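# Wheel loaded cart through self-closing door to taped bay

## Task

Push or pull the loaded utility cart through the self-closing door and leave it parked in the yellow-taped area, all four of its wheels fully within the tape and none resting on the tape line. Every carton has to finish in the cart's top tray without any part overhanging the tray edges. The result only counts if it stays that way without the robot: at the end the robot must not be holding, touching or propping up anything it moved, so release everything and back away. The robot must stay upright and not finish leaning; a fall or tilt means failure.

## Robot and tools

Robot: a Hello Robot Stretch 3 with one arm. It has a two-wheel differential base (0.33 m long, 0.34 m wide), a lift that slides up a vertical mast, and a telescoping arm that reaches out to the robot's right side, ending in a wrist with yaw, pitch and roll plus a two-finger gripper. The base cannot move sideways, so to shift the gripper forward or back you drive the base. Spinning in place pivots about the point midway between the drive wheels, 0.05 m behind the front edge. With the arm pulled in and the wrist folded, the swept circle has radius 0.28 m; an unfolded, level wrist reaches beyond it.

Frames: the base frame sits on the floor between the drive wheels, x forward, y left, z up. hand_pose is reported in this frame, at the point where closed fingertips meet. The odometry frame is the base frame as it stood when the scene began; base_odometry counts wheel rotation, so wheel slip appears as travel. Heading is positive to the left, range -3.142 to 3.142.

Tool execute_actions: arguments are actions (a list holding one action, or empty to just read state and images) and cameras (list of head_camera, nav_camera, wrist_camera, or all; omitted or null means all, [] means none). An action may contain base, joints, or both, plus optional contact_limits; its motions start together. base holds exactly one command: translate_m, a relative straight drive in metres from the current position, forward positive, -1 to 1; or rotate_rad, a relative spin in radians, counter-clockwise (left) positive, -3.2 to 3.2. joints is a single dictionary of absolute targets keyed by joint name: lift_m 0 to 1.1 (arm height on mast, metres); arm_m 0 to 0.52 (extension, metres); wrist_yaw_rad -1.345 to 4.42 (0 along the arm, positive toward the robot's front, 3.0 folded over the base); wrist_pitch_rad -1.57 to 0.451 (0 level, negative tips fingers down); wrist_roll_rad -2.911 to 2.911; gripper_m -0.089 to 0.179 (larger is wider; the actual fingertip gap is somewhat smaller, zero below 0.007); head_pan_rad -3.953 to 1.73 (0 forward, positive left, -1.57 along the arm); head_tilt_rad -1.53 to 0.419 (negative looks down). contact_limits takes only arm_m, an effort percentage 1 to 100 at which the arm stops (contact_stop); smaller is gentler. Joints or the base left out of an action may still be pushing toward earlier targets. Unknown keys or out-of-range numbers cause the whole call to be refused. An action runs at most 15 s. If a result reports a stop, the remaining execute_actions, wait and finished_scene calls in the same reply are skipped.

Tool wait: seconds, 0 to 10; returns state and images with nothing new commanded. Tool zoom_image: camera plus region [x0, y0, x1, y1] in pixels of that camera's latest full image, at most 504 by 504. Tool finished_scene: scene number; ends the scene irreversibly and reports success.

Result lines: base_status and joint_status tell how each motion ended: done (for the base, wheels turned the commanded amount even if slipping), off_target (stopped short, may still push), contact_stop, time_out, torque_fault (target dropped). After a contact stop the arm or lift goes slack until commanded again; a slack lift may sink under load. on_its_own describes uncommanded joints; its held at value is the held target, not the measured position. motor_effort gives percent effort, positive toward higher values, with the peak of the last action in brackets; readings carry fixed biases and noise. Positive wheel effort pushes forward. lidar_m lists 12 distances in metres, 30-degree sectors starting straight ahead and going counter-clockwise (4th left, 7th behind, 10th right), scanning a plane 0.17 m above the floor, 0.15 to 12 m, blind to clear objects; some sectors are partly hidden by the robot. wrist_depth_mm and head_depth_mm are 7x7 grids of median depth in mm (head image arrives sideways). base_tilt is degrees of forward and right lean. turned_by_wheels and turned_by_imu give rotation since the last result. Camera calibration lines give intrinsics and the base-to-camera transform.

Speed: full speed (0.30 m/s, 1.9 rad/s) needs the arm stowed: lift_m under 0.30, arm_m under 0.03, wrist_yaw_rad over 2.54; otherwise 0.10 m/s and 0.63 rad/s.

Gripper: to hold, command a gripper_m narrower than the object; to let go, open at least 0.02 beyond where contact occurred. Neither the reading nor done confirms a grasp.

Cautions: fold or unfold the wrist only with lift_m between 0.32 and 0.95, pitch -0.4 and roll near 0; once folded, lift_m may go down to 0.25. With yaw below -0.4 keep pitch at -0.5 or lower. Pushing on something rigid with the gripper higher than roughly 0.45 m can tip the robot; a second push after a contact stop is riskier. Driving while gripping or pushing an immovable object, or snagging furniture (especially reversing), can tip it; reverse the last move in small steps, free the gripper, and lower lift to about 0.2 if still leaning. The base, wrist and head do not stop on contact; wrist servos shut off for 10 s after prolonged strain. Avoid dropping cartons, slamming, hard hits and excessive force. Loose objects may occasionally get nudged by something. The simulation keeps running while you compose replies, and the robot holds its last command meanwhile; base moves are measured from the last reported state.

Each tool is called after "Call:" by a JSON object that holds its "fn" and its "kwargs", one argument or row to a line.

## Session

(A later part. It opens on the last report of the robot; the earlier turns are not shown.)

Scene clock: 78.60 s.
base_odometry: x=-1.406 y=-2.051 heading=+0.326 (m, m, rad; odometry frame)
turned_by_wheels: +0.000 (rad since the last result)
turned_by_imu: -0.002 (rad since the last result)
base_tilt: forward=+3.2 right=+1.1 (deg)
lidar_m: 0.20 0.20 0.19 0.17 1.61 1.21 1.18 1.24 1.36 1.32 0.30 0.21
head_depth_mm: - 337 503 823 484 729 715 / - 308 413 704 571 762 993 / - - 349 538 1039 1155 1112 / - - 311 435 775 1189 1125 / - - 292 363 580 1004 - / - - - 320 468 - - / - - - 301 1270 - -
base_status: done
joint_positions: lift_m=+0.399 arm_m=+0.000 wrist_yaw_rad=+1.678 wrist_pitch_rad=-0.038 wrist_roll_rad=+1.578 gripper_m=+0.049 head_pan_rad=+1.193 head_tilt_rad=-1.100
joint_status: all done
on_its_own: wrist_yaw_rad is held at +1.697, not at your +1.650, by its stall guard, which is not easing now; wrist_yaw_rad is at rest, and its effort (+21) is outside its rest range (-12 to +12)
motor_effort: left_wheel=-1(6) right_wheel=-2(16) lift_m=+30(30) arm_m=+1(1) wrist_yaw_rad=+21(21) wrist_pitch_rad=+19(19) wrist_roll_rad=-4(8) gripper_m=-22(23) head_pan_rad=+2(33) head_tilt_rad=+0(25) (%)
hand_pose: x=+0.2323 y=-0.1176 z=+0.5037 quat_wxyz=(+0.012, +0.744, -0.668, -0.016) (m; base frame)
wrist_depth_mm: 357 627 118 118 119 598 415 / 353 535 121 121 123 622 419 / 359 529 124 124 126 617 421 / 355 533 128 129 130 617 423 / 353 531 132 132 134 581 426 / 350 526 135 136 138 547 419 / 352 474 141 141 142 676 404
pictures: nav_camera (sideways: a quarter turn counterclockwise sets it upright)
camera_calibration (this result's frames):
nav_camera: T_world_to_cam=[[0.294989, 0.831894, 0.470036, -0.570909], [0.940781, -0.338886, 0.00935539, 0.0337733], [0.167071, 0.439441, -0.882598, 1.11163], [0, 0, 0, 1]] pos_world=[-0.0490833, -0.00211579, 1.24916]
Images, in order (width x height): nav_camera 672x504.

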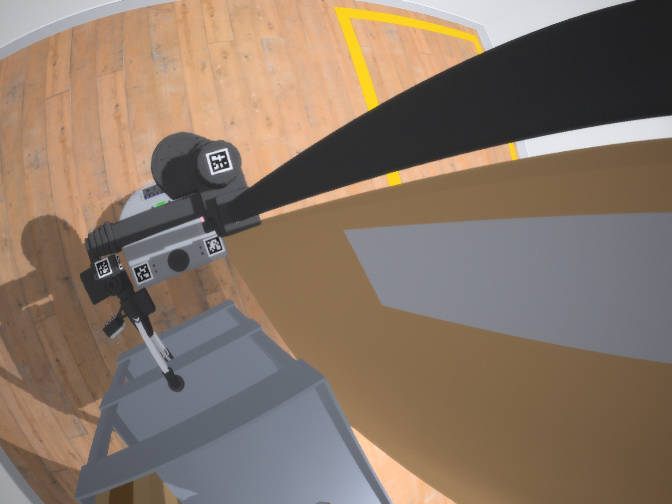

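Same layout; repeat the sequence.

Call:
{"fn": "execute_actions", "kwargs": {
  "actions": [
    {"base":{"translate_m":-0.55},"joints":{"head_pan_rad":0.3,"head_tilt_rad":-1.3,"wrist_yaw_rad":1.58}}
  ],
  "cameras": ["nav_camera"]
}}

Call:
{"fn": "execute_actions", "kwargs": {
  "actions": [
    {"base":{"rotate_rad":-0.4},"joints":{"arm_m":0.06}}
  ],
  "cameras": []
}}

Call:
{"fn": "execute_actions", "kwargs": {
  "actions": [
    {"base":{"rotate_rad":-0.35},"joints":{"arm_m":0.12}}
  ],
  "cameras": ["nav_camera"]
}}

Call:
{"fn": "execute_actions", "kwargs": {
  "actions": [
    {"base":{"rotate_rad":-0.4},"joints":{"arm_m":0.16}}
  ],
  "cameras": ["nav_camera","wrist_camera"]
}}

Scene clock: 88.57 s.
base_odometry: x=-1.927 y=-2.227 heading=+0.326 (m, m, rad; odometry frame)
turned_by_wheels: +0.000 (rad since the last result)
turned_by_imu: -0.002 (rad since the last result)
base_tilt: forward=+3.3 right=+1.2 (deg)
lidar_m: 0.21 0.22 2.20 2.17 0.87 0.65 0.63 0.67 0.94 1.30 0.30 0.22
head_depth_mm: 559 552 522 506 1109 1195 1144 / 581 549 519 740 1236 1196 1143 / 575 546 518 815 1235 - 1126 / 713 541 512 818 1241 - 1118 / 1534 1445 1352 1297 1244 - 1124 / 1520 1442 1367 1287 1237 - - / 1514 1431 1364 1287 1226 - -
base_status: done
joint_positions: lift_m=+0.399 arm_m=+0.000 wrist_yaw_rad=+1.506 wrist_pitch_rad=-0.038 wrist_roll_rad=+1.569 gripper_m=+0.049 head_pan_rad=+0.307 head_tilt_rad=-1.285
joint_status: wrist_yaw_rad off_target (ended at +1.506, target +1.580); the others done
on_its_own: wrist_yaw_rad is held at +1.523, not at your +1.580, by its stall guard, which is not easing now; wrist_yaw_rad is at rest, and its effort (+18) is outside its rest range (-12 to +12)
motor_effort: left_wheel=-1(12) right_wheel=-2(19) lift_m=+30(30) arm_m=-4(5) wrist_yaw_rad=+18(62) wrist_pitch_rad=+19(19) wrist_roll_rad=+0(4) gripper_m=-22(24) head_pan_rad=-3(33) head_tilt_rad=-10(36) (%)
hand_pose: x=+0.2332 y=-0.1616 z=+0.5037 quat_wxyz=(+0.014, +0.684, -0.729, -0.013) (m; base frame)
wrist_depth_mm: 358 - 128 129 130 875 394 / 355 536 130 131 132 604 417 / 358 533 132 133 134 602 421 / 351 540 133 134 136 608 423 / 354 522 135 135 137 581 425 / 356 533 136 137 138 535 422 / 355 462 138 139 141 510 407
pictures: nav_camera (sideways: a quarter turn counterclockwise sets it upright)
camera_calibration (this result's frames):
nav_camera: T_world_to_cam=[[0.899306, 0.318767, 0.299395, -0.352346], [0.33311, -0.942882, 0.00331174, 0.0453498], [0.283349, 0.0967531, -0.954124, 1.20382], [0, 0, 0, 1]] pos_world=[-0.0393412, 0.0386024, 1.25393]
Images, in order (width x height): nav_camera 672x504.

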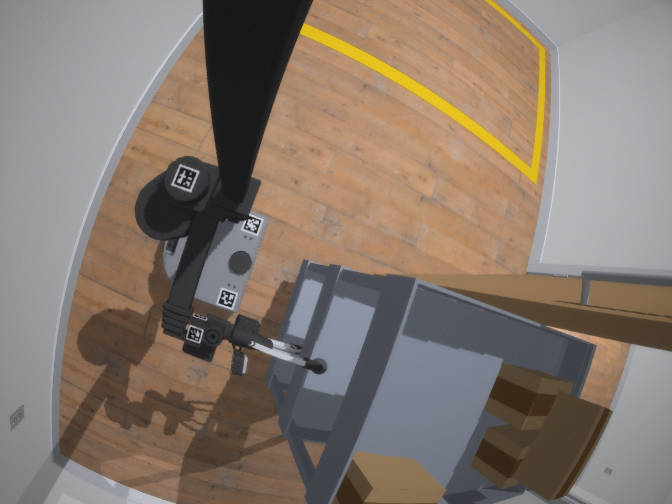

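Scene clock: 90.20 s.
base_odometry: x=-1.927 y=-2.227 heading=-0.073 (m, m, rad; odometry frame)
turned_by_wheels: -0.400 (rad since the last result)
turned_by_imu: -0.396 (rad since the last result)
base_tilt: forward=+3.2 right=+1.0 (deg)
lidar_m: 0.15 0.19 1.65 2.47 1.52 0.78 0.64 0.63 0.70 1.11 0.29 0.15
head_depth_mm: 570 552 522 495 1250 1198 1140 / 494 549 519 494 1238 - 1121 / 477 546 517 490 1216 1182 1131 / 563 545 516 492 1103 - 1127 / 572 547 981 1298 1250 - 1124 / 626 907 1356 1295 1236 - - / 1017 1433 1365 1291 1230 - -
base_status: done
joint_positions: lift_m=+0.399 arm_m=+0.060 wrist_yaw_rad=+1.534 wrist_pitch_rad=-0.036 wrist_roll_rad=+1.585 gripper_m=+0.049 head_pan_rad=+0.307 head_tilt_rad=-1.285
joint_status: all done
on_its_own: wrist_yaw_rad is held at +1.523, not at your +1.580, by its stall guard, which is not easing now
motor_effort: left_wheel=+1(11) right_wheel=-4(21) lift_m=+30(31) arm_m=+3(12) wrist_yaw_rad=-12(69) wrist_pitch_rad=+18(19) wrist_roll_rad=-7(7) gripper_m=-23(23) head_pan_rad=-3(1) head_tilt_rad=-10(9) (%)
hand_pose: x=+0.2337 y=-0.2141 z=+0.5043 quat_wxyz=(+0.008, +0.694, -0.720, -0.018) (m; base frame)
wrist_depth_mm: - - 233 195 233 760 528 / - - - 180 - 853 373 / 351 - - 166 174 878 403 / 353 569 - 156 159 584 421 / 353 531 149 145 147 601 419 / 352 483 136 137 138 543 426 / 349 448 130 128 130 674 408
pictures: none
No camera images: the call's "cameras" was empty. Leave "cameras" out to get every camera's image.

Scene clock: 92.00 s.
base_odometry: x=-1.927 y=-2.227 heading=-0.424 (m, m, rad; odometry frame)
turned_by_wheels: -0.350 (rad since the last result)
turned_by_imu: -0.341 (rad since the last result)
base_tilt: forward=+3.2 right=+1.1 (deg)
lidar_m: 0.15 0.26 0.90 1.83 2.46 1.09 0.70 0.63 0.64 0.78 1.33 -
head_depth_mm: 498 550 522 495 474 - - / 444 540 519 491 468 1190 1157 / 443 532 518 490 729 1185 1123 / 538 544 514 820 1232 - 1125 / 572 546 880 1295 1249 - 1119 / 591 945 1336 1296 1235 - - / 746 1065 1357 1289 1222 - -
base_status: done
joint_positions: lift_m=+0.399 arm_m=+0.120 wrist_yaw_rad=+1.512 wrist_pitch_rad=-0.033 wrist_roll_rad=+1.582 gripper_m=+0.049 head_pan_rad=+0.306 head_tilt_rad=-1.286
joint_status: all done
on_its_own: wrist_yaw_rad is held at +1.523, not at your +1.580, by its stall guard, which is not easing now
motor_effort: left_wheel=-2(20) right_wheel=+3(27) lift_m=+30(30) arm_m=-1(9) wrist_yaw_rad=+12(79) wrist_pitch_rad=+16(18) wrist_roll_rad=-6(7) gripper_m=-24(23) head_pan_rad=-2(2) head_tilt_rad=-10(9) (%)
hand_pose: x=+0.2335 y=-0.2800 z=+0.5051 quat_wxyz=(+0.008, +0.686, -0.728, -0.016) (m; base frame)
wrist_depth_mm: 251 253 253 239 257 263 266 / - - - 206 - 795 346 / 365 - - 183 - 910 386 / 350 - - 164 169 867 422 / 351 518 153 148 151 572 429 / 346 475 135 135 136 - 428 / 350 453 126 124 125 679 409
pictures: nav_camera (sideways: a quarter turn counterclockwise sets it upright)
camera_calibration (this result's frames):
nav_camera: T_world_to_cam=[[0.899657, 0.318456, 0.29867, -0.351405], [0.332715, -0.943022, 0.0032866, 0.0453849], [0.282699, 0.0964152, -0.954351, 1.20412], [0, 0, 0, 1]] pos_world=[-0.0393596, 0.0386106, 1.25396]
Images, in order (width x height): nav_camera 672x504.

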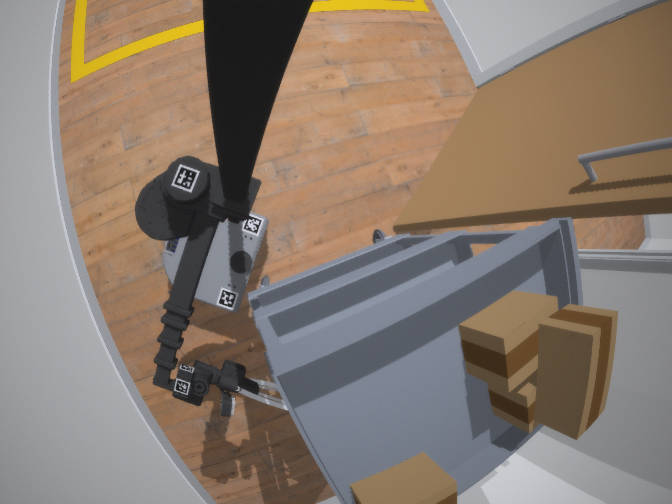

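Scene clock: 93.90 s.
base_odometry: x=-1.927 y=-2.227 heading=-0.823 (m, m, rad; odometry frame)
turned_by_wheels: -0.400 (rad since the last result)
turned_by_imu: -0.351 (rad since the last result)
base_tilt: forward=+3.2 right=+1.2 (deg)
lidar_m: 0.22 1.28 1.29 1.52 2.13 2.37 0.90 0.66 0.64 0.67 0.17 0.15
head_depth_mm: 494 546 522 494 1054 1203 1157 / 577 549 512 482 803 1194 1160 / 570 561 853 831 1101 1189 1127 / 1523 1430 1277 1303 1250 - 1121 / 1536 1443 1373 1299 1248 - 1117 / 1528 1444 1363 1301 1236 - - / 1516 1435 1353 1286 1223 - -
base_status: done
joint_positions: lift_m=+0.399 arm_m=+0.160 wrist_yaw_rad=+1.510 wrist_pitch_rad=-0.033 wrist_roll_rad=+1.570 gripper_m=+0.049 head_pan_rad=+0.306 head_tilt_rad=-1.286
joint_status: all done
on_its_own: wrist_yaw_rad is held at +1.523, not at your +1.580, by its stall guard, which is not easing now; wrist_yaw_rad is at rest, and its effort (+15) is outside its rest range (-12 to +12)
motor_effort: left_wheel=+0(29) right_wheel=-6(35) lift_m=+30(30) arm_m=-4(18) wrist_yaw_rad=+15(100) wrist_pitch_rad=+16(17) wrist_roll_rad=+0(9) gripper_m=-22(24) head_pan_rad=-2(3) head_tilt_rad=-9(9) (%)
hand_pose: x=+0.2335 y=-0.3208 z=+0.5052 quat_wxyz=(+0.012, +0.685, -0.728, -0.012) (m; base frame)
wrist_depth_mm: 927 986 933 176 183 884 607 / 700 - - 166 172 861 378 / 351 - - 157 160 807 419 / 352 528 747 149 152 589 424 / 352 520 143 141 143 582 432 / 347 492 134 135 136 550 426 / 348 463 129 129 129 663 406
pictures: nav_camera (sideways: a quarter turn counterclockwise sets it upright), wrist_camera
camera_calibration (this result's frames):
nav_camera: T_world_to_cam=[[0.899778, 0.318343, 0.298423, -0.351084], [0.332573, -0.943072, 0.00327803, 0.0453969], [0.282478, 0.0962981, -0.954428, 1.20422], [0, 0, 0, 1]] pos_world=[-0.0393656, 0.0386137, 1.25396]
wrist_camera: T_world_to_cam=[[-0.000161917, -0.000811956, -1, 0.509045], [-0.0805447, 0.996751, -0.000796277, 0.376239], [0.996751, 0.0805446, -0.00022679, -0.0447172], [0, 0, 0, 1]] pos_world=[0.0749584, -0.371001, 0.509334]
Images, in order (width x height): nav_camera 672x504, wrist_camera 644x364.

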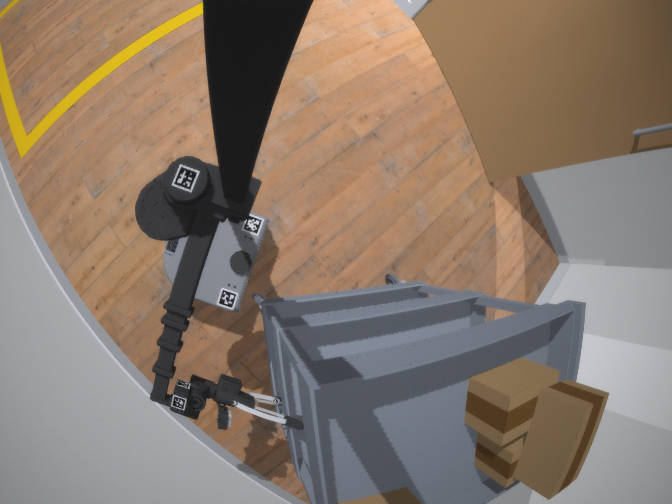

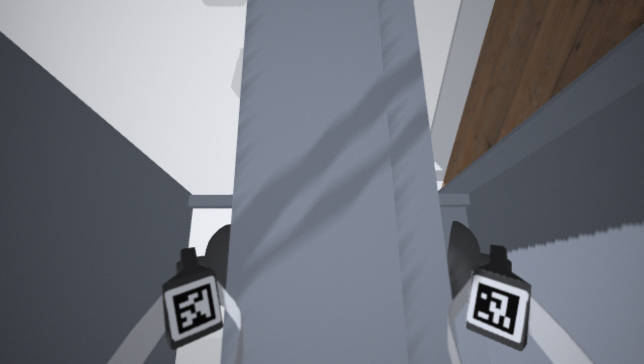

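Call:
{"fn": "execute_actions", "kwargs": {
  "actions": [
    {"base":{"translate_m":-0.18},"joints":{"arm_m":0.05,"head_pan_rad":-0.5,"wrist_yaw_rad":1.6}}
  ],
  "cameras": []
}}

Call:
{"fn": "execute_actions", "kwargs": {
  "actions": [
    {"base":{"rotate_rad":-0.4}}
  ],
  "cameras": ["nav_camera"]
}}

Call:
{"fn": "execute_actions", "kwargs": {
  "actions": [
    {"base":{"translate_m":-0.3},"joints":{"arm_m":0.0}}
  ],
  "cameras": []
}}

Call:
{"fn": "execute_actions", "kwargs": {
  "actions": [
    {"base":{"rotate_rad":-0.35}}
  ],
  "cameras": ["nav_camera"]
}}

Call:
{"fn": "execute_actions", "kwargs": {
  "actions": [
    {"base":{"translate_m":-1.0}}
  ],
  "cameras": ["nav_camera"]
}}

Scene clock: 101.40 s.
base_odometry: x=-2.049 y=-2.096 heading=-0.823 (m, m, rad; odometry frame)
turned_by_wheels: +0.000 (rad since the last result)
turned_by_imu: -0.001 (rad since the last result)
base_tilt: forward=+3.2 right=+0.9 (deg)
lidar_m: 0.19 0.20 1.57 1.64 2.26 2.04 0.77 0.57 0.55 0.57 0.30 0.21
head_depth_mm: 442 513 1380 1331 1265 1202 1151 / 437 470 850 1325 1271 1183 1141 / 450 532 847 1178 1247 - 1146 / 565 543 522 1113 1255 - - / 574 541 512 817 1234 - - / 570 539 509 579 1227 1172 - / 559 535 508 489 1231 1164 1119
base_status: done
joint_positions: lift_m=+0.399 arm_m=+0.050 wrist_yaw_rad=+1.621 wrist_pitch_rad=-0.038 wrist_roll_rad=+1.570 gripper_m=+0.049 head_pan_rad=-0.493 head_tilt_rad=-1.286
joint_status: wrist_yaw_rad off_target (ended at +1.621, target +1.600); the others done
on_its_own: wrist_yaw_rad is at rest, and its effort (-22) is outside its rest range (-12 to +12)
motor_effort: left_wheel=+3(6) right_wheel=-8(15) lift_m=+30(31) arm_m=-1(10) wrist_yaw_rad=-22(50) wrist_pitch_rad=+19(19) wrist_roll_rad=+0(0) gripper_m=-21(22) head_pan_rad=-3(32) head_tilt_rad=-9(9) (%)
hand_pose: x=+0.2334 y=-0.1822 z=+0.5038 quat_wxyz=(+0.015, +0.724, -0.689, -0.013) (m; base frame)
wrist_depth_mm: 358 - 123 123 124 827 399 / 355 536 126 125 127 619 422 / 354 532 128 128 130 616 420 / 357 519 130 131 133 608 422 / 350 521 133 134 135 600 424 / 350 522 135 136 139 538 425 / 353 458 139 140 141 932 411
pictures: none
No camera images: the call's "cameras" was empty. Leave "cameras" out to get every camera's image.

Scene clock: 102.97 s.
base_odometry: x=-2.049 y=-2.096 heading=-1.223 (m, m, rad; odometry frame)
turned_by_wheels: -0.400 (rad since the last result)
turned_by_imu: -0.396 (rad since the last result)
base_tilt: forward=+3.3 right=+1.0 (deg)
lidar_m: - 0.15 1.59 1.57 1.72 2.33 1.40 0.69 0.55 0.55 0.35 0.15
head_depth_mm: 846 945 1063 1228 1254 1195 1141 / 465 1067 1311 1324 1269 1183 1149 / 436 499 860 1309 1249 - 1141 / 443 531 515 823 1250 - - / 473 541 512 488 795 - - / 569 538 509 483 1206 1181 - / 568 538 506 481 1225 1168 1118
base_status: done
joint_positions: lift_m=+0.399 arm_m=+0.050 wrist_yaw_rad=+1.624 wrist_pitch_rad=-0.037 wrist_roll_rad=+1.572 gripper_m=+0.049 head_pan_rad=-0.493 head_tilt_rad=-1.286
joint_status: not commanded
on_its_own: wrist_yaw_rad is at rest, and its effort (-26) is outside its rest range (-12 to +12)
motor_effort: left_wheel=+3(8) right_wheel=-4(22) lift_m=+30(30) arm_m=+2(1) wrist_yaw_rad=-26(50) wrist_pitch_rad=+18(19) wrist_roll_rad=-1(1) gripper_m=-20(20) head_pan_rad=-3(3) head_tilt_rad=-9(8) (%)
hand_pose: x=+0.2334 y=-0.1811 z=+0.5040 quat_wxyz=(+0.014, +0.726, -0.688, -0.013) (m; base frame)
wrist_depth_mm: - - - 178 - 881 594 / - - - 168 173 872 381 / 355 - - 159 162 809 419 / 350 521 740 150 154 594 423 / 351 530 144 143 145 595 423 / 354 490 136 137 139 553 424 / 350 457 131 131 132 669 405
pictures: nav_camera (sideways: a quarter turn counterclockwise sets it upright)
camera_calibration (this result's frames):
nav_camera: T_world_to_cam=[[0.855635, -0.422886, 0.298423, -0.350815], [-0.443992, -0.896025, 0.00327803, 0.050134], [0.266008, -0.135302, -0.954428, 1.20432], [0, 0, 0, 1]] pos_world=[0.00206911, 0.0595138, 1.25396]
Images, in order (width x height): nav_camera 672x504.

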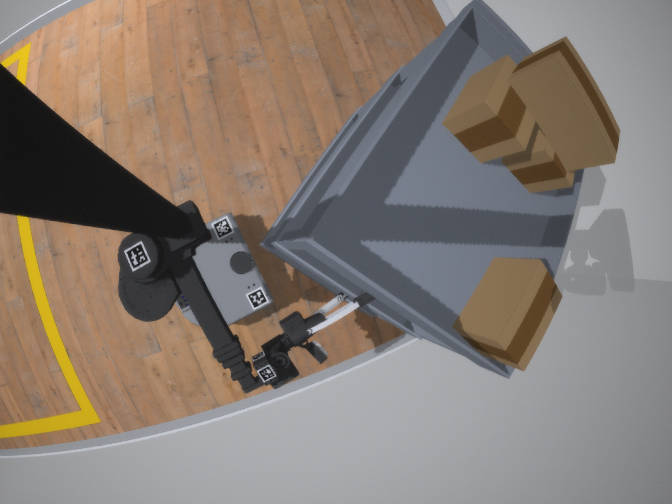

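Scene clock: 107.00 s.
base_odometry: x=-2.152 y=-1.814 heading=-1.223 (m, m, rad; odometry frame)
turned_by_wheels: +0.000 (rad since the last result)
turned_by_imu: -0.001 (rad since the last result)
base_tilt: forward=+3.2 right=+1.1 (deg)
lidar_m: 0.19 0.20 1.63 1.60 1.76 2.04 1.30 0.63 0.51 0.51 0.31 0.21
head_depth_mm: 769 813 985 1134 1245 1202 1151 / 437 476 1144 1299 1277 1181 1144 / 434 445 851 1289 - - 1144 / 439 521 522 959 1256 - - / 562 540 512 821 1224 - - / 570 538 509 796 1210 1177 - / 567 536 508 484 1213 1168 1120
base_status: done
joint_positions: lift_m=+0.399 arm_m=+0.000 wrist_yaw_rad=+1.648 wrist_pitch_rad=-0.038 wrist_roll_rad=+1.569 gripper_m=+0.049 head_pan_rad=-0.493 head_tilt_rad=-1.286
joint_status: all done
on_its_own: wrist_yaw_rad is held at +1.645, not at your +1.600, by its stall guard, which is not easing now
motor_effort: left_wheel=+1(1) right_wheel=-5(17) lift_m=+31(30) arm_m=+0(7) wrist_yaw_rad=-4(30) wrist_pitch_rad=+18(19) wrist_roll_rad=+0(1) gripper_m=-21(22) head_pan_rad=-3(3) head_tilt_rad=-8(10) (%)
hand_pose: x=+0.2330 y=-0.1252 z=+0.5038 quat_wxyz=(+0.015, +0.734, -0.679, -0.012) (m; base frame)
wrist_depth_mm: 357 - 124 124 126 838 401 / 355 533 126 126 128 605 422 / 355 531 128 129 131 613 416 / 356 534 131 131 133 620 412 / 349 541 134 134 136 595 422 / 358 532 136 137 138 545 421 / 354 455 139 139 141 949 409
pictures: none
No camera images: the call's "cameras" was empty. Leave "cameras" out to get every camera's image.

Scene clock: 108.97 s.
base_odometry: x=-2.152 y=-1.814 heading=-1.572 (m, m, rad; odometry frame)
turned_by_wheels: -0.350 (rad since the last result)
turned_by_imu: -0.347 (rad since the last result)
base_tilt: forward=+3.3 right=+1.1 (deg)
lidar_m: 0.15 - 1.81 1.61 1.60 1.95 2.01 0.92 0.57 0.51 0.51 0.17
head_depth_mm: 595 700 849 1084 1251 1196 1144 / 648 795 998 1290 1266 1184 1149 / 441 511 1105 1304 - - 1141 / 431 456 527 1121 1255 - - / 433 510 513 741 1116 - - / 442 534 510 483 773 1174 - / 567 536 508 482 461 1176 1124
base_status: done
joint_positions: lift_m=+0.399 arm_m=+0.000 wrist_yaw_rad=+1.684 wrist_pitch_rad=-0.038 wrist_roll_rad=+1.576 gripper_m=+0.049 head_pan_rad=-0.493 head_tilt_rad=-1.286
joint_status: not commanded
on_its_own: wrist_yaw_rad is held at +1.692, not at your +1.600, by its stall guard, which is not easing now
motor_effort: left_wheel=+0(8) right_wheel=+1(16) lift_m=+30(31) arm_m=+1(3) wrist_yaw_rad=+8(48) wrist_pitch_rad=+19(19) wrist_roll_rad=-3(3) gripper_m=-21(22) head_pan_rad=-3(1) head_tilt_rad=-9(9) (%)
hand_pose: x=+0.2321 y=-0.1159 z=+0.5038 quat_wxyz=(+0.013, +0.746, -0.666, -0.014) (m; base frame)
wrist_depth_mm: 765 749 657 163 168 755 602 / 365 - - 158 161 891 393 / 355 568 - 151 154 586 420 / 356 531 148 145 149 606 421 / 353 522 141 142 142 597 421 / 354 480 136 137 138 550 417 / 352 460 133 133 134 665 410
pictures: nav_camera (sideways: a quarter turn counterclockwise sets it upright)
camera_calibration (this result's frames):
nav_camera: T_world_to_cam=[[0.855615, -0.422927, 0.298423, -0.350815], [-0.444034, -0.896004, 0.00327803, 0.0501343], [0.266002, -0.135315, -0.954428, 1.20432], [0, 0, 0, 1]] pos_world=[0.0020719, 0.059514, 1.25396]
Images, in order (width x height): nav_camera 672x504.

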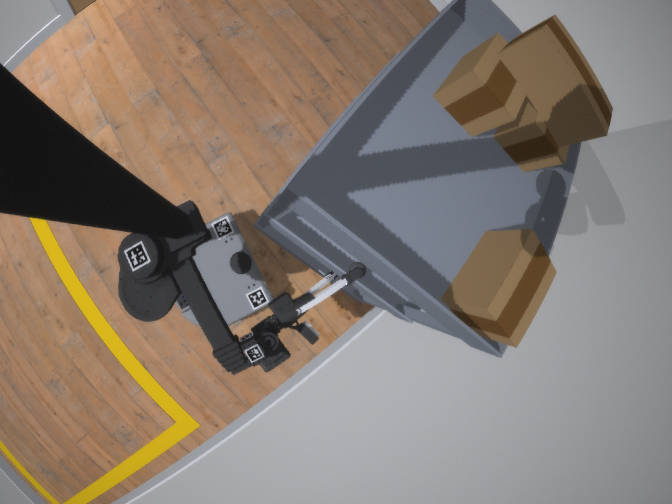

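Scene clock: 120.03 s.
base_odometry: x=-2.150 y=-0.814 heading=-1.572 (m, m, rad; odometry frame)
turned_by_wheels: +0.000 (rad since the last result)
turned_by_imu: -0.003 (rad since the last result)
base_tilt: forward=+3.2 right=+1.1 (deg)
lidar_m: 0.24 0.29 1.59 1.42 1.43 1.17 1.05 1.05 0.79 0.70 0.27 0.24
head_depth_mm: 439 424 568 1318 1262 1199 1145 / 436 422 524 1302 1280 1182 1143 / 514 530 523 1080 - - 1143 / 576 543 523 837 1251 - - / 574 540 517 833 1240 - - / 570 539 513 826 1229 1176 - / 566 535 507 819 1229 1170 1124
base_status: done
joint_positions: lift_m=+0.399 arm_m=+0.000 wrist_yaw_rad=+1.604 wrist_pitch_rad=-0.038 wrist_roll_rad=+1.577 gripper_m=+0.049 head_pan_rad=-0.493 head_tilt_rad=-1.286
joint_status: not commanded
on_its_own: wrist_yaw_rad moved -0.080 to your old target +1.600
motor_effort: left_wheel=+0(4) right_wheel=-5(16) lift_m=+30(30) arm_m=+0(2) wrist_yaw_rad=-3(31) wrist_pitch_rad=+19(19) wrist_roll_rad=-4(4) gripper_m=-20(22) head_pan_rad=-3(2) head_tilt_rad=-9(10) (%)
hand_pose: x=+0.2336 y=-0.1364 z=+0.5038 quat_wxyz=(+0.012, +0.719, -0.695, -0.016) (m; base frame)
wrist_depth_mm: 362 498 87 88 89 91 420 / 360 523 94 94 95 511 423 / 351 527 101 102 103 548 417 / 354 521 112 111 113 583 419 / 352 528 123 123 124 534 420 / 350 - 134 136 138 468 424 / 351 - - 153 158 973 386
pictures: nav_camera (sideways: a quarter turn counterclockwise sets it upright)
camera_calibration (this result's frames):
nav_camera: T_world_to_cam=[[0.855612, -0.422932, 0.298423, -0.350815], [-0.44404, -0.896001, 0.00327803, 0.0501343], [0.266001, -0.135317, -0.954428, 1.20432], [0, 0, 0, 1]] pos_world=[0.00207228, 0.0595141, 1.25396]
Images, in order (width x height): nav_camera 672x504.

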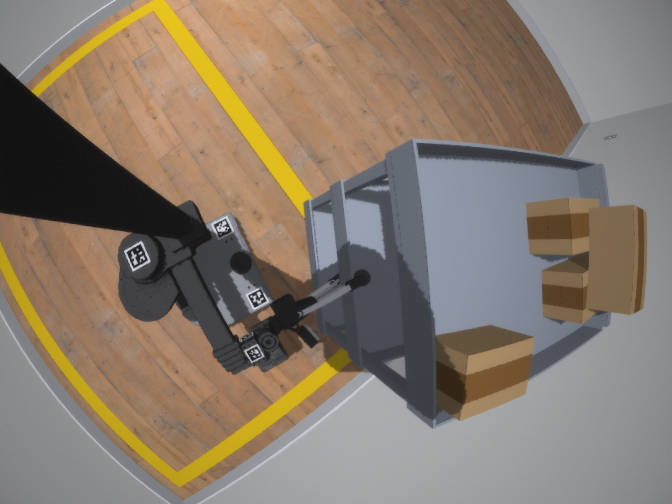

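Call:
{"fn": "execute_actions", "kwargs": {
  "actions": [
    {"base":{"rotate_rad":-0.5}}
  ],
  "cameras": []
}}

Call:
{"fn": "execute_actions", "kwargs": {
  "actions": [
    {"base":{"translate_m":-0.8},"joints":{"head_pan_rad":-0.1,"head_tilt_rad":-0.9}}
  ],
  "cameras": []
}}

Call:
{"fn": "execute_actions", "kwargs": {
  "actions": [
    {"joints":{"gripper_m":0.179}}
  ],
  "cameras": []
}}

Call:
{"fn": "execute_actions", "kwargs": {
  "actions": [
    {"base":{"translate_m":-0.13}}
  ]
}}

Scene clock: 130.17 s.
base_odometry: x=-2.150 y=-0.814 heading=-2.072 (m, m, rad; odometry frame)
turned_by_wheels: -0.500 (rad since the last result)
turned_by_imu: -0.498 (rad since the last result)
base_tilt: forward=+3.3 right=+1.1 (deg)
lidar_m: 0.16 0.16 2.43 1.57 1.42 1.43 1.15 1.05 1.05 0.78 0.34 0.19
head_depth_mm: 744 930 1225 1315 1258 1197 1156 / 473 537 1297 1321 1267 1185 1141 / 435 467 823 1302 - - 1143 / 435 495 520 1110 1251 - - / 458 535 512 812 1219 - - / 570 537 511 487 890 1173 - / 567 535 507 482 1202 1174 1123
base_status: done
joint_positions: lift_m=+0.399 arm_m=+0.000 wrist_yaw_rad=+1.614 wrist_pitch_rad=-0.039 wrist_roll_rad=+1.579 gripper_m=+0.049 head_pan_rad=-0.493 head_tilt_rad=-1.286
joint_status: not commanded
on_its_own: wrist_yaw_rad is at rest, and its effort (-13) is outside its rest range (-12 to +12)
motor_effort: left_wheel=+1(7) right_wheel=-5(14) lift_m=+30(31) arm_m=+1(1) wrist_yaw_rad=-13(35) wrist_pitch_rad=+19(20) wrist_roll_rad=-4(5) gripper_m=-21(22) head_pan_rad=-3(2) head_tilt_rad=-9(9) (%)
hand_pose: x=+0.2335 y=-0.1339 z=+0.5036 quat_wxyz=(+0.012, +0.722, -0.692, -0.016) (m; base frame)
wrist_depth_mm: 539 550 149 149 151 591 372 / 356 632 146 146 149 622 395 / 351 531 144 145 146 589 420 / 354 523 141 142 144 615 427 / 354 524 138 140 142 620 423 / 353 528 137 137 139 546 419 / 350 457 135 136 137 633 409
pictures: none
No camera images: the call's "cameras" was empty. Leave "cameras" out to get every camera's image.

Scene clock: 139.20 s.
base_odometry: x=-1.766 y=-0.112 heading=-2.072 (m, m, rad; odometry frame)
turned_by_wheels: +0.000 (rad since the last result)
turned_by_imu: -0.002 (rad since the last result)
base_tilt: forward=+3.2 right=+1.0 (deg)
lidar_m: 0.24 0.29 1.59 1.01 0.91 0.76 0.48 0.44 0.44 0.54 0.27 0.24
head_depth_mm: 568 616 682 611 525 762 1085 / 579 630 688 611 533 774 1050 / 836 633 667 610 531 795 1096 / 1423 828 692 605 539 807 1091 / 1628 1857 684 605 537 815 1112 / 1800 2113 1834 580 528 1206 1100 / 2057 2208 1831 1562 1371 1224 1103
base_status: done
joint_positions: lift_m=+0.399 arm_m=+0.000 wrist_yaw_rad=+1.581 wrist_pitch_rad=-0.039 wrist_roll_rad=+1.580 gripper_m=+0.049 head_pan_rad=-0.107 head_tilt_rad=-0.902
joint_status: all done
on_its_own: wrist_yaw_rad is at rest, and its effort (+22) is outside its rest range (-12 to +12)
motor_effort: left_wheel=-1(4) right_wheel=-3(17) lift_m=+30(30) arm_m=+0(1) wrist_yaw_rad=+22(24) wrist_pitch_rad=+19(19) wrist_roll_rad=-4(4) gripper_m=-20(22) head_pan_rad=+2(23) head_tilt_rad=+2(37) (%)
hand_pose: x=+0.2337 y=-0.1422 z=+0.5036 quat_wxyz=(+0.011, +0.711, -0.703, -0.017) (m; base frame)
wrist_depth_mm: 359 534 92 93 94 510 420 / 358 540 98 99 100 502 414 / 355 526 106 106 108 545 422 / 351 531 115 115 117 573 422 / 352 542 126 126 127 573 421 / 352 - 135 138 139 479 425 / 356 - - 152 157 977 390
pictures: none
No camera images: the call's "cameras" was empty. Leave "cameras" out to get every camera's image.

Scene clock: 141.67 s.
base_odometry: x=-1.766 y=-0.112 heading=-2.072 (m, m, rad; odometry frame)
turned_by_wheels: +0.000 (rad since the last result)
turned_by_imu: +0.000 (rad since the last result)
base_tilt: forward=+3.3 right=+1.1 (deg)
lidar_m: 0.24 0.29 1.59 1.01 0.91 0.76 0.48 0.44 0.44 0.54 0.27 0.24
head_depth_mm: 567 618 683 614 526 762 1092 / 580 631 686 611 535 773 1074 / 836 633 668 610 531 807 1084 / 1436 831 693 606 538 804 1098 / 1621 1855 679 603 538 816 1105 / 1796 2101 1869 581 526 1207 1106 / 2034 2212 1836 1570 1385 1221 1103
base_status: not commanded
joint_positions: lift_m=+0.399 arm_m=+0.000 wrist_yaw_rad=+1.600 wrist_pitch_rad=-0.021 wrist_roll_rad=+1.579 gripper_m=+0.179 head_pan_rad=-0.107 head_tilt_rad=-0.902
joint_status: all done
motor_effort: left_wheel=+0(1) right_wheel=-2(3) lift_m=+31(31) arm_m=+1(0) wrist_yaw_rad=+2(23) wrist_pitch_rad=+11(38) wrist_roll_rad=-4(5) gripper_m=+1(100) head_pan_rad=+4(2) head_tilt_rad=+2(3) (%)
hand_pose: x=+0.2342 y=-0.1375 z=+0.5082 quat_wxyz=(+0.005, +0.717, -0.697, -0.010) (m; base frame)
wrist_depth_mm: 344 510 92 92 93 95 434 / 344 516 98 99 100 103 428 / 340 511 108 107 107 535 436 / 342 498 119 116 117 551 428 / 345 554 131 127 127 571 428 / 317 - - 139 140 988 - / - - - 155 157 956 -
pictures: none
No camera images: the call's "cameras" was empty. Leave "cameras" out to get every camera's image.

Scene clock: 144.20 s.
base_odometry: x=-1.704 y=+0.002 heading=-2.072 (m, m, rad; odometry frame)
turned_by_wheels: +0.000 (rad since the last result)
turned_by_imu: -0.001 (rad since the last result)
base_tilt: forward=+3.2 right=+1.0 (deg)
lidar_m: 0.37 3.11 1.44 0.92 0.83 0.59 0.37 0.34 0.34 0.42 0.41 0.37
head_depth_mm: 639 725 628 527 857 1201 1122 / 659 770 719 612 868 1112 1129 / 682 714 712 585 882 1133 1115 / 936 766 712 620 883 1178 1105 / 1734 822 708 599 890 1178 1108 / 1933 2159 676 600 1340 1228 1110 / 2176 2242 1845 1575 1386 1224 1100
base_status: done
joint_positions: lift_m=+0.399 arm_m=+0.000 wrist_yaw_rad=+1.600 wrist_pitch_rad=-0.020 wrist_roll_rad=+1.579 gripper_m=+0.179 head_pan_rad=-0.107 head_tilt_rad=-0.902
joint_status: not commanded
motor_effort: left_wheel=+0(4) right_wheel=-1(5) lift_m=+30(31) arm_m=+0(0) wrist_yaw_rad=+2(2) wrist_pitch_rad=+10(11) wrist_roll_rad=-5(5) gripper_m=+1(1) head_pan_rad=+3(2) head_tilt_rad=+2(1) (%)
hand_pose: x=+0.2342 y=-0.1375 z=+0.5083 quat_wxyz=(+0.005, +0.717, -0.697, -0.010) (m; base frame)
wrist_depth_mm: 346 520 - 204 768 634 428 / 343 507 - 220 810 620 437 / 341 512 888 237 876 647 433 / 346 514 - 256 905 635 436 / 344 540 - 283 - 609 432 / 321 - - 306 - 996 - / - - - 345 - 394 -
pictures: head_camera (sideways: a quarter turn clockwise sets it upright), nav_camera (sideways: a quarter turn counterclockwise sets it upright), wrist_camera
camera_calibration (this result's frames):
head_camera: T_world_to_cam=[[-0.796651, 0.103432, -0.595524, 0.805205], [0.146798, 0.98886, -0.0246293, 0.0286075], [0.586342, -0.107043, -0.80296, 0.994248], [0, 0, 0, 1]] pos_world=[0.0542982, -0.00514555, 1.27856]
nav_camera: T_world_to_cam=[[0.771415, -0.0501324, 0.634354, -0.787882], [-0.07749, -0.996873, 0.0154509, 0.0320459], [0.631596, -0.0610752, -0.772888, 0.966183], [0, 0, 0, 1]] pos_world=[0.0000300835, 0.0514571, 1.24605]
wrist_camera: T_world_to_cam=[[0.0119952, 0.00867598, -0.99989, 0.510748], [-0.169704, 0.985474, 0.00651504, 0.209234], [0.985422, 0.169607, 0.0132933, -0.0522042], [0, 0, 0, 1]] pos_world=[0.0808244, -0.201772, 0.510023]
Images, in order (width x height): head_camera 896x504, nav_camera 672x504, wrist_camera 644x364.

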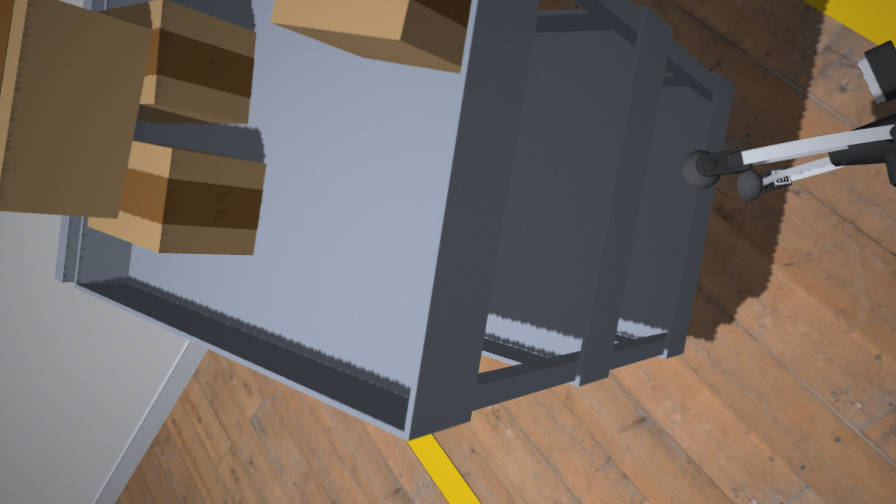

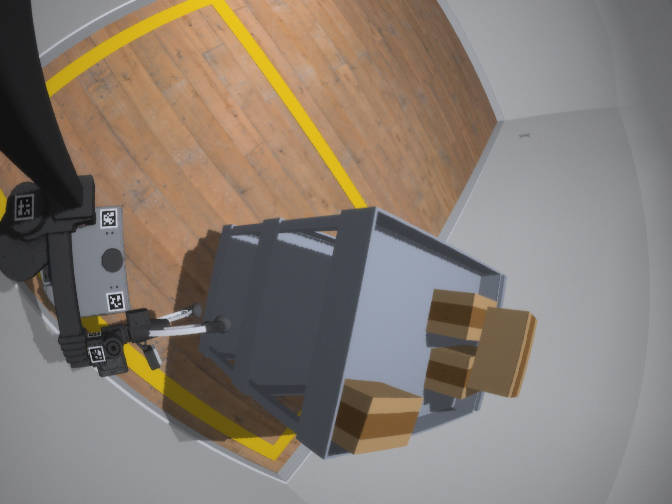

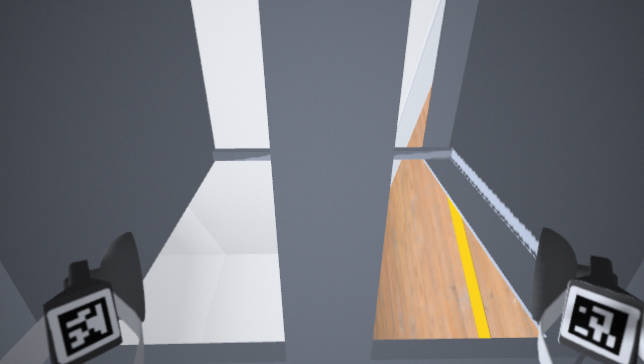

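Call:
{"fn": "execute_actions", "kwargs": {
  "actions": [
    {"base":{"rotate_rad":1.1},"joints":{"wrist_roll_rad":0,"wrist_pitch_rad":-0.4,"gripper_m":0.03}}
  ],
  "cameras": []
}}

Call:
{"fn": "execute_actions", "kwargs": {
  "actions": [
    {"base":{"translate_m":0.2},"joints":{"wrist_yaw_rad":3.0,"lift_m":0.34}}
  ],
  "cameras": []
}}

Call:
{"fn": "execute_actions", "kwargs": {
  "actions": [
    {"base":{"translate_m":0.35},"joints":{"lift_m":0.28}}
  ],
  "cameras": []
}}

Call:
{"fn": "execute_actions", "kwargs": {
  "actions": [
    {"base":{"rotate_rad":-1.25}}
  ],
  "cameras": []
}}

Call:
{"fn": "execute_actions", "kwargs": {
  "actions": [
    {"base":{"translate_m":0.9},"joints":{"head_pan_rad":-1.7,"head_tilt_rad":-0.7}}
  ],
  "cameras": ["head_camera","nav_camera"]
}}

Scene clock: 155.57 s.
base_odometry: x=-1.704 y=+0.002 heading=-0.972 (m, m, rad; odometry frame)
turned_by_wheels: +1.100 (rad since the last result)
turned_by_imu: +1.103 (rad since the last result)
base_tilt: forward=+3.2 right=+1.0 (deg)
lidar_m: 1.36 0.90 0.83 0.55 0.37 0.34 0.34 0.43 0.40 0.37 0.37 3.40
head_depth_mm: 2841 2271 1887 1611 1403 1053 1003 / 2809 2257 1875 1604 1397 1242 1122 / 2867 2254 1853 1600 1397 1242 1115 / 2738 2245 1870 1599 1387 1231 1113 / 2248 2190 1851 1587 1383 1236 1114 / 1739 1889 1852 1580 1385 1232 1104 / 1423 1528 1650 1576 1375 1226 1107
base_status: done
joint_positions: lift_m=+0.399 arm_m=+0.000 wrist_yaw_rad=+1.600 wrist_pitch_rad=-0.414 wrist_roll_rad=+0.006 gripper_m=+0.030 head_pan_rad=-0.107 head_tilt_rad=-0.902
joint_status: all done
motor_effort: left_wheel=-2(3) right_wheel=+1(5) lift_m=+30(30) arm_m=+0(0) wrist_yaw_rad=+2(2) wrist_pitch_rad=+7(10) wrist_roll_rad=-3(3) gripper_m=+0(95) head_pan_rad=+2(2) head_tilt_rad=+0(1) (%)
hand_pose: x=+0.2035 y=-0.1385 z=+0.4128 quat_wxyz=(+0.586, +0.599, -0.379, +0.393) (m; base frame)
wrist_depth_mm: 763 967 - - - - - / 804 - - - - - - / 809 - - - - - - / 850 988 973 971 958 944 943 / 800 788 764 829 813 774 777 / 664 656 642 667 692 661 614 / 575 573 553 574 549 567 260
pictures: none
No camera images: the call's "cameras" was empty. Leave "cameras" out to get every camera's image.

Scene clock: 158.80 s.
base_odometry: x=-1.591 y=-0.163 heading=-0.972 (m, m, rad; odometry frame)
turned_by_wheels: +0.000 (rad since the last result)
turned_by_imu: +0.000 (rad since the last result)
base_tilt: forward=+3.3 right=+1.1 (deg)
lidar_m: 1.23 0.81 0.75 0.76 0.56 0.52 0.53 0.66 0.37 0.33 1.73 3.22
head_depth_mm: 2779 2263 1900 1604 1409 1239 1121 / 2731 2267 1859 1607 1396 1238 1116 / 2813 2268 1868 1604 1387 1233 1114 / 2600 2259 1848 1585 1397 1226 1106 / 2018 2118 1853 1586 1374 1234 1111 / 1571 1712 1752 1581 1387 1235 1107 / 1287 1381 1498 1524 1379 1234 1102
base_status: done
joint_positions: lift_m=+0.340 arm_m=+0.000 wrist_yaw_rad=+2.998 wrist_pitch_rad=-0.415 wrist_roll_rad=+0.005 gripper_m=+0.030 head_pan_rad=-0.107 head_tilt_rad=-0.902
joint_status: all done
motor_effort: left_wheel=-2(2) right_wheel=+1(4) lift_m=+24(26) arm_m=+0(0) wrist_yaw_rad=+2(3) wrist_pitch_rad=+7(7) wrist_roll_rad=-3(3) gripper_m=+1(2) head_pan_rad=+3(2) head_tilt_rad=+2(1) (%)
hand_pose: x=+0.0109 y=+0.0776 z=+0.3538 quat_wxyz=(+0.195, +0.702, +0.095, +0.678) (m; base frame)
wrist_depth_mm: 488 - 815 751 716 669 631 / 514 - 884 811 765 744 667 / 517 614 938 885 816 765 736 / 531 653 856 870 836 829 774 / 537 650 712 728 723 696 689 / 541 591 - 588 609 582 571 / 506 509 - 526 489 497 503
pictures: none
No camera images: the call's "cameras" was empty. Leave "cameras" out to get every camera's image.

Scene clock: 162.07 s.
base_odometry: x=-1.394 y=-0.452 heading=-0.972 (m, m, rad; odometry frame)
turned_by_wheels: +0.000 (rad since the last result)
turned_by_imu: +0.000 (rad since the last result)
base_tilt: forward=+3.3 right=+1.0 (deg)
lidar_m: 1.01 0.67 0.62 0.63 0.79 0.84 0.85 0.48 0.43 0.80 1.91 2.92
head_depth_mm: 2564 2286 1879 1626 1402 1248 1120 / 2570 2259 1897 1618 1396 1242 1117 / 2636 2260 1871 1587 1399 1233 1111 / 2287 2253 1859 1587 1400 1240 1119 / 1646 1858 1826 1595 1392 1235 1103 / 1287 1406 1544 1562 1379 1227 1106 / 1043 1133 1228 1349 1358 1221 1103
base_status: done
joint_positions: lift_m=+0.280 arm_m=+0.000 wrist_yaw_rad=+2.999 wrist_pitch_rad=-0.415 wrist_roll_rad=+0.005 gripper_m=+0.030 head_pan_rad=-0.107 head_tilt_rad=-0.902
joint_status: all done
motor_effort: left_wheel=-2(4) right_wheel=+1(6) lift_m=+24(26) arm_m=+0(0) wrist_yaw_rad=+1(2) wrist_pitch_rad=+7(8) wrist_roll_rad=-3(3) gripper_m=+1(0) head_pan_rad=+2(2) head_tilt_rad=+1(2) (%)
hand_pose: x=+0.0106 y=+0.0776 z=+0.2937 quat_wxyz=(+0.195, +0.702, +0.096, +0.678) (m; base frame)
wrist_depth_mm: 747 - 676 629 601 555 518 / 798 - 741 705 641 587 566 / 816 909 786 741 702 639 598 / 764 760 762 764 730 685 640 / 621 609 616 631 624 600 601 / 523 510 - 526 510 510 501 / 458 - - - 423 442 439
pictures: none
No camera images: the call's "cameras" was empty. Leave "cameras" out to get every camera's image.

Scene clock: 164.07 s.
base_odometry: x=-1.394 y=-0.452 heading=-2.222 (m, m, rad; odometry frame)
turned_by_wheels: -1.250 (rad since the last result)
turned_by_imu: -1.249 (rad since the last result)
base_tilt: forward=+3.2 right=+1.0 (deg)
lidar_m: 1.69 2.80 1.37 0.74 0.62 0.62 0.70 0.84 0.84 0.66 0.43 0.57
head_depth_mm: 1360 1528 1137 1061 1197 1085 1123 / 1438 1647 1835 1576 1379 1240 1109 / 1535 1770 1868 1596 1388 1238 1117 / 1633 1918 1869 1593 1388 1235 1118 / 1769 2060 1856 1590 1379 1231 1108 / 1909 2148 1851 1591 1381 1230 1107 / 2063 2195 1832 1589 1386 1224 1107
base_status: done
joint_positions: lift_m=+0.280 arm_m=+0.000 wrist_yaw_rad=+2.999 wrist_pitch_rad=-0.415 wrist_roll_rad=+0.005 gripper_m=+0.030 head_pan_rad=-0.107 head_tilt_rad=-0.902
joint_status: not commanded
motor_effort: left_wheel=+0(7) right_wheel=-1(6) lift_m=+24(25) arm_m=+0(0) wrist_yaw_rad=+1(1) wrist_pitch_rad=+7(8) wrist_roll_rad=-3(2) gripper_m=+1(1) head_pan_rad=+2(3) head_tilt_rad=+2(2) (%)
hand_pose: x=+0.0106 y=+0.0776 z=+0.2937 quat_wxyz=(+0.195, +0.702, +0.096, +0.678) (m; base frame)
wrist_depth_mm: 496 - 750 - - - - / 534 - 834 - - - - / 551 618 881 984 966 970 970 / 567 644 751 725 744 745 753 / 578 607 613 630 628 621 598 / 510 513 - 525 526 509 515 / 463 - - - 427 437 437
pictures: none
No camera images: the call's "cameras" was empty. Leave "cameras" out to get every camera's image.

Scene clock: 168.83 s.
base_odometry: x=-1.939 y=-1.168 heading=-2.222 (m, m, rad; odometry frame)
turned_by_wheels: +0.000 (rad since the last result)
turned_by_imu: +0.001 (rad since the last result)
base_tilt: forward=+3.3 right=+1.1 (deg)
lidar_m: 0.95 1.57 2.32 1.53 1.28 1.28 1.45 0.59 0.49 0.48 0.84 0.84
head_depth_mm: 1250 1331 678 684 961 1121 1155 / 1313 692 643 692 989 1113 1149 / 1395 1533 785 746 975 1114 1152 / 1325 1482 925 744 1002 1169 1150 / 1146 1279 1413 1547 1585 1335 1165 / 1017 1117 1244 1394 1500 1335 1164 / 917 993 1088 1207 1350 1334 1155
base_status: done
joint_positions: lift_m=+0.280 arm_m=+0.000 wrist_yaw_rad=+2.999 wrist_pitch_rad=-0.415 wrist_roll_rad=+0.005 gripper_m=+0.030 head_pan_rad=-1.693 head_tilt_rad=-0.705
joint_status: all done
motor_effort: left_wheel=+0(6) right_wheel=-1(3) lift_m=+25(24) arm_m=+1(0) wrist_yaw_rad=+1(1) wrist_pitch_rad=+7(7) wrist_roll_rad=-2(3) gripper_m=+0(0) head_pan_rad=-3(33) head_tilt_rad=+4(30) (%)
hand_pose: x=+0.0106 y=+0.0776 z=+0.2937 quat_wxyz=(+0.195, +0.702, +0.096, +0.678) (m; base frame)
wrist_depth_mm: - - - - - - - / - - - - - - - / 989 - - 983 936 978 978 / 760 775 729 770 741 739 754 / 613 618 626 643 634 610 604 / 517 511 - 519 521 505 510 / 456 - - - 426 430 436
pictures: head_camera (sideways: a quarter turn clockwise sets it upright), nav_camera (sideways: a quarter turn counterclockwise sets it upright)
camera_calibration (this result's frames):
head_camera: T_world_to_cam=[[0.0994232, 0.663982, -0.741109, 0.989446], [0.986025, -0.165803, -0.0162685, 0.0126086], [-0.13368, -0.729134, -0.671187, 0.827276], [0, 0, 0, 1]] pos_world=[-0.000215712, -0.0516884, 1.28875]
nav_camera: T_world_to_cam=[[-0.0448932, -0.632611, 0.773168, -0.963803], [-0.995144, 0.0961804, 0.0209134, 0.0305274], [-0.0875936, -0.768475, -0.633857, 0.789747], [0, 0, 0, 1]] pos_world=[0.0562877, -0.00574792, 1.24513]
Images, in order (width x height): head_camera 896x504, nav_camera 672x504.

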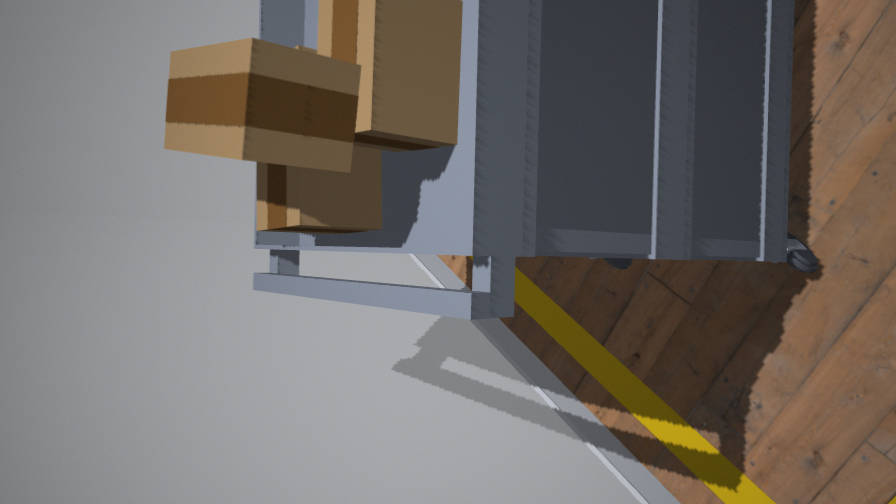

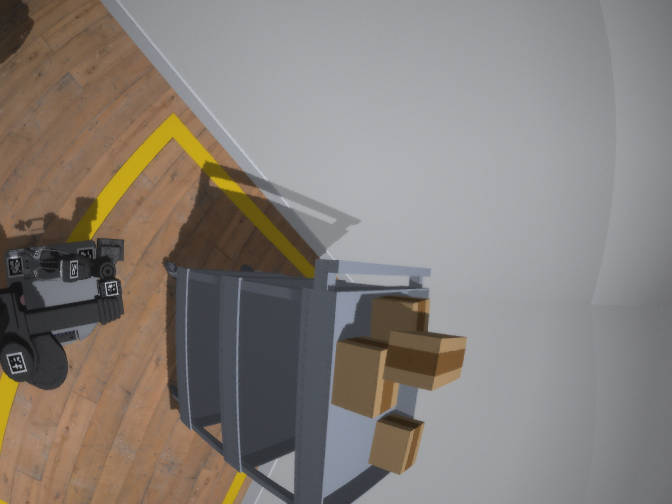

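Call:
{"fn": "finished_scene", "kwargs": {
  "scene": 2
}}

The scene is finished: the task was done.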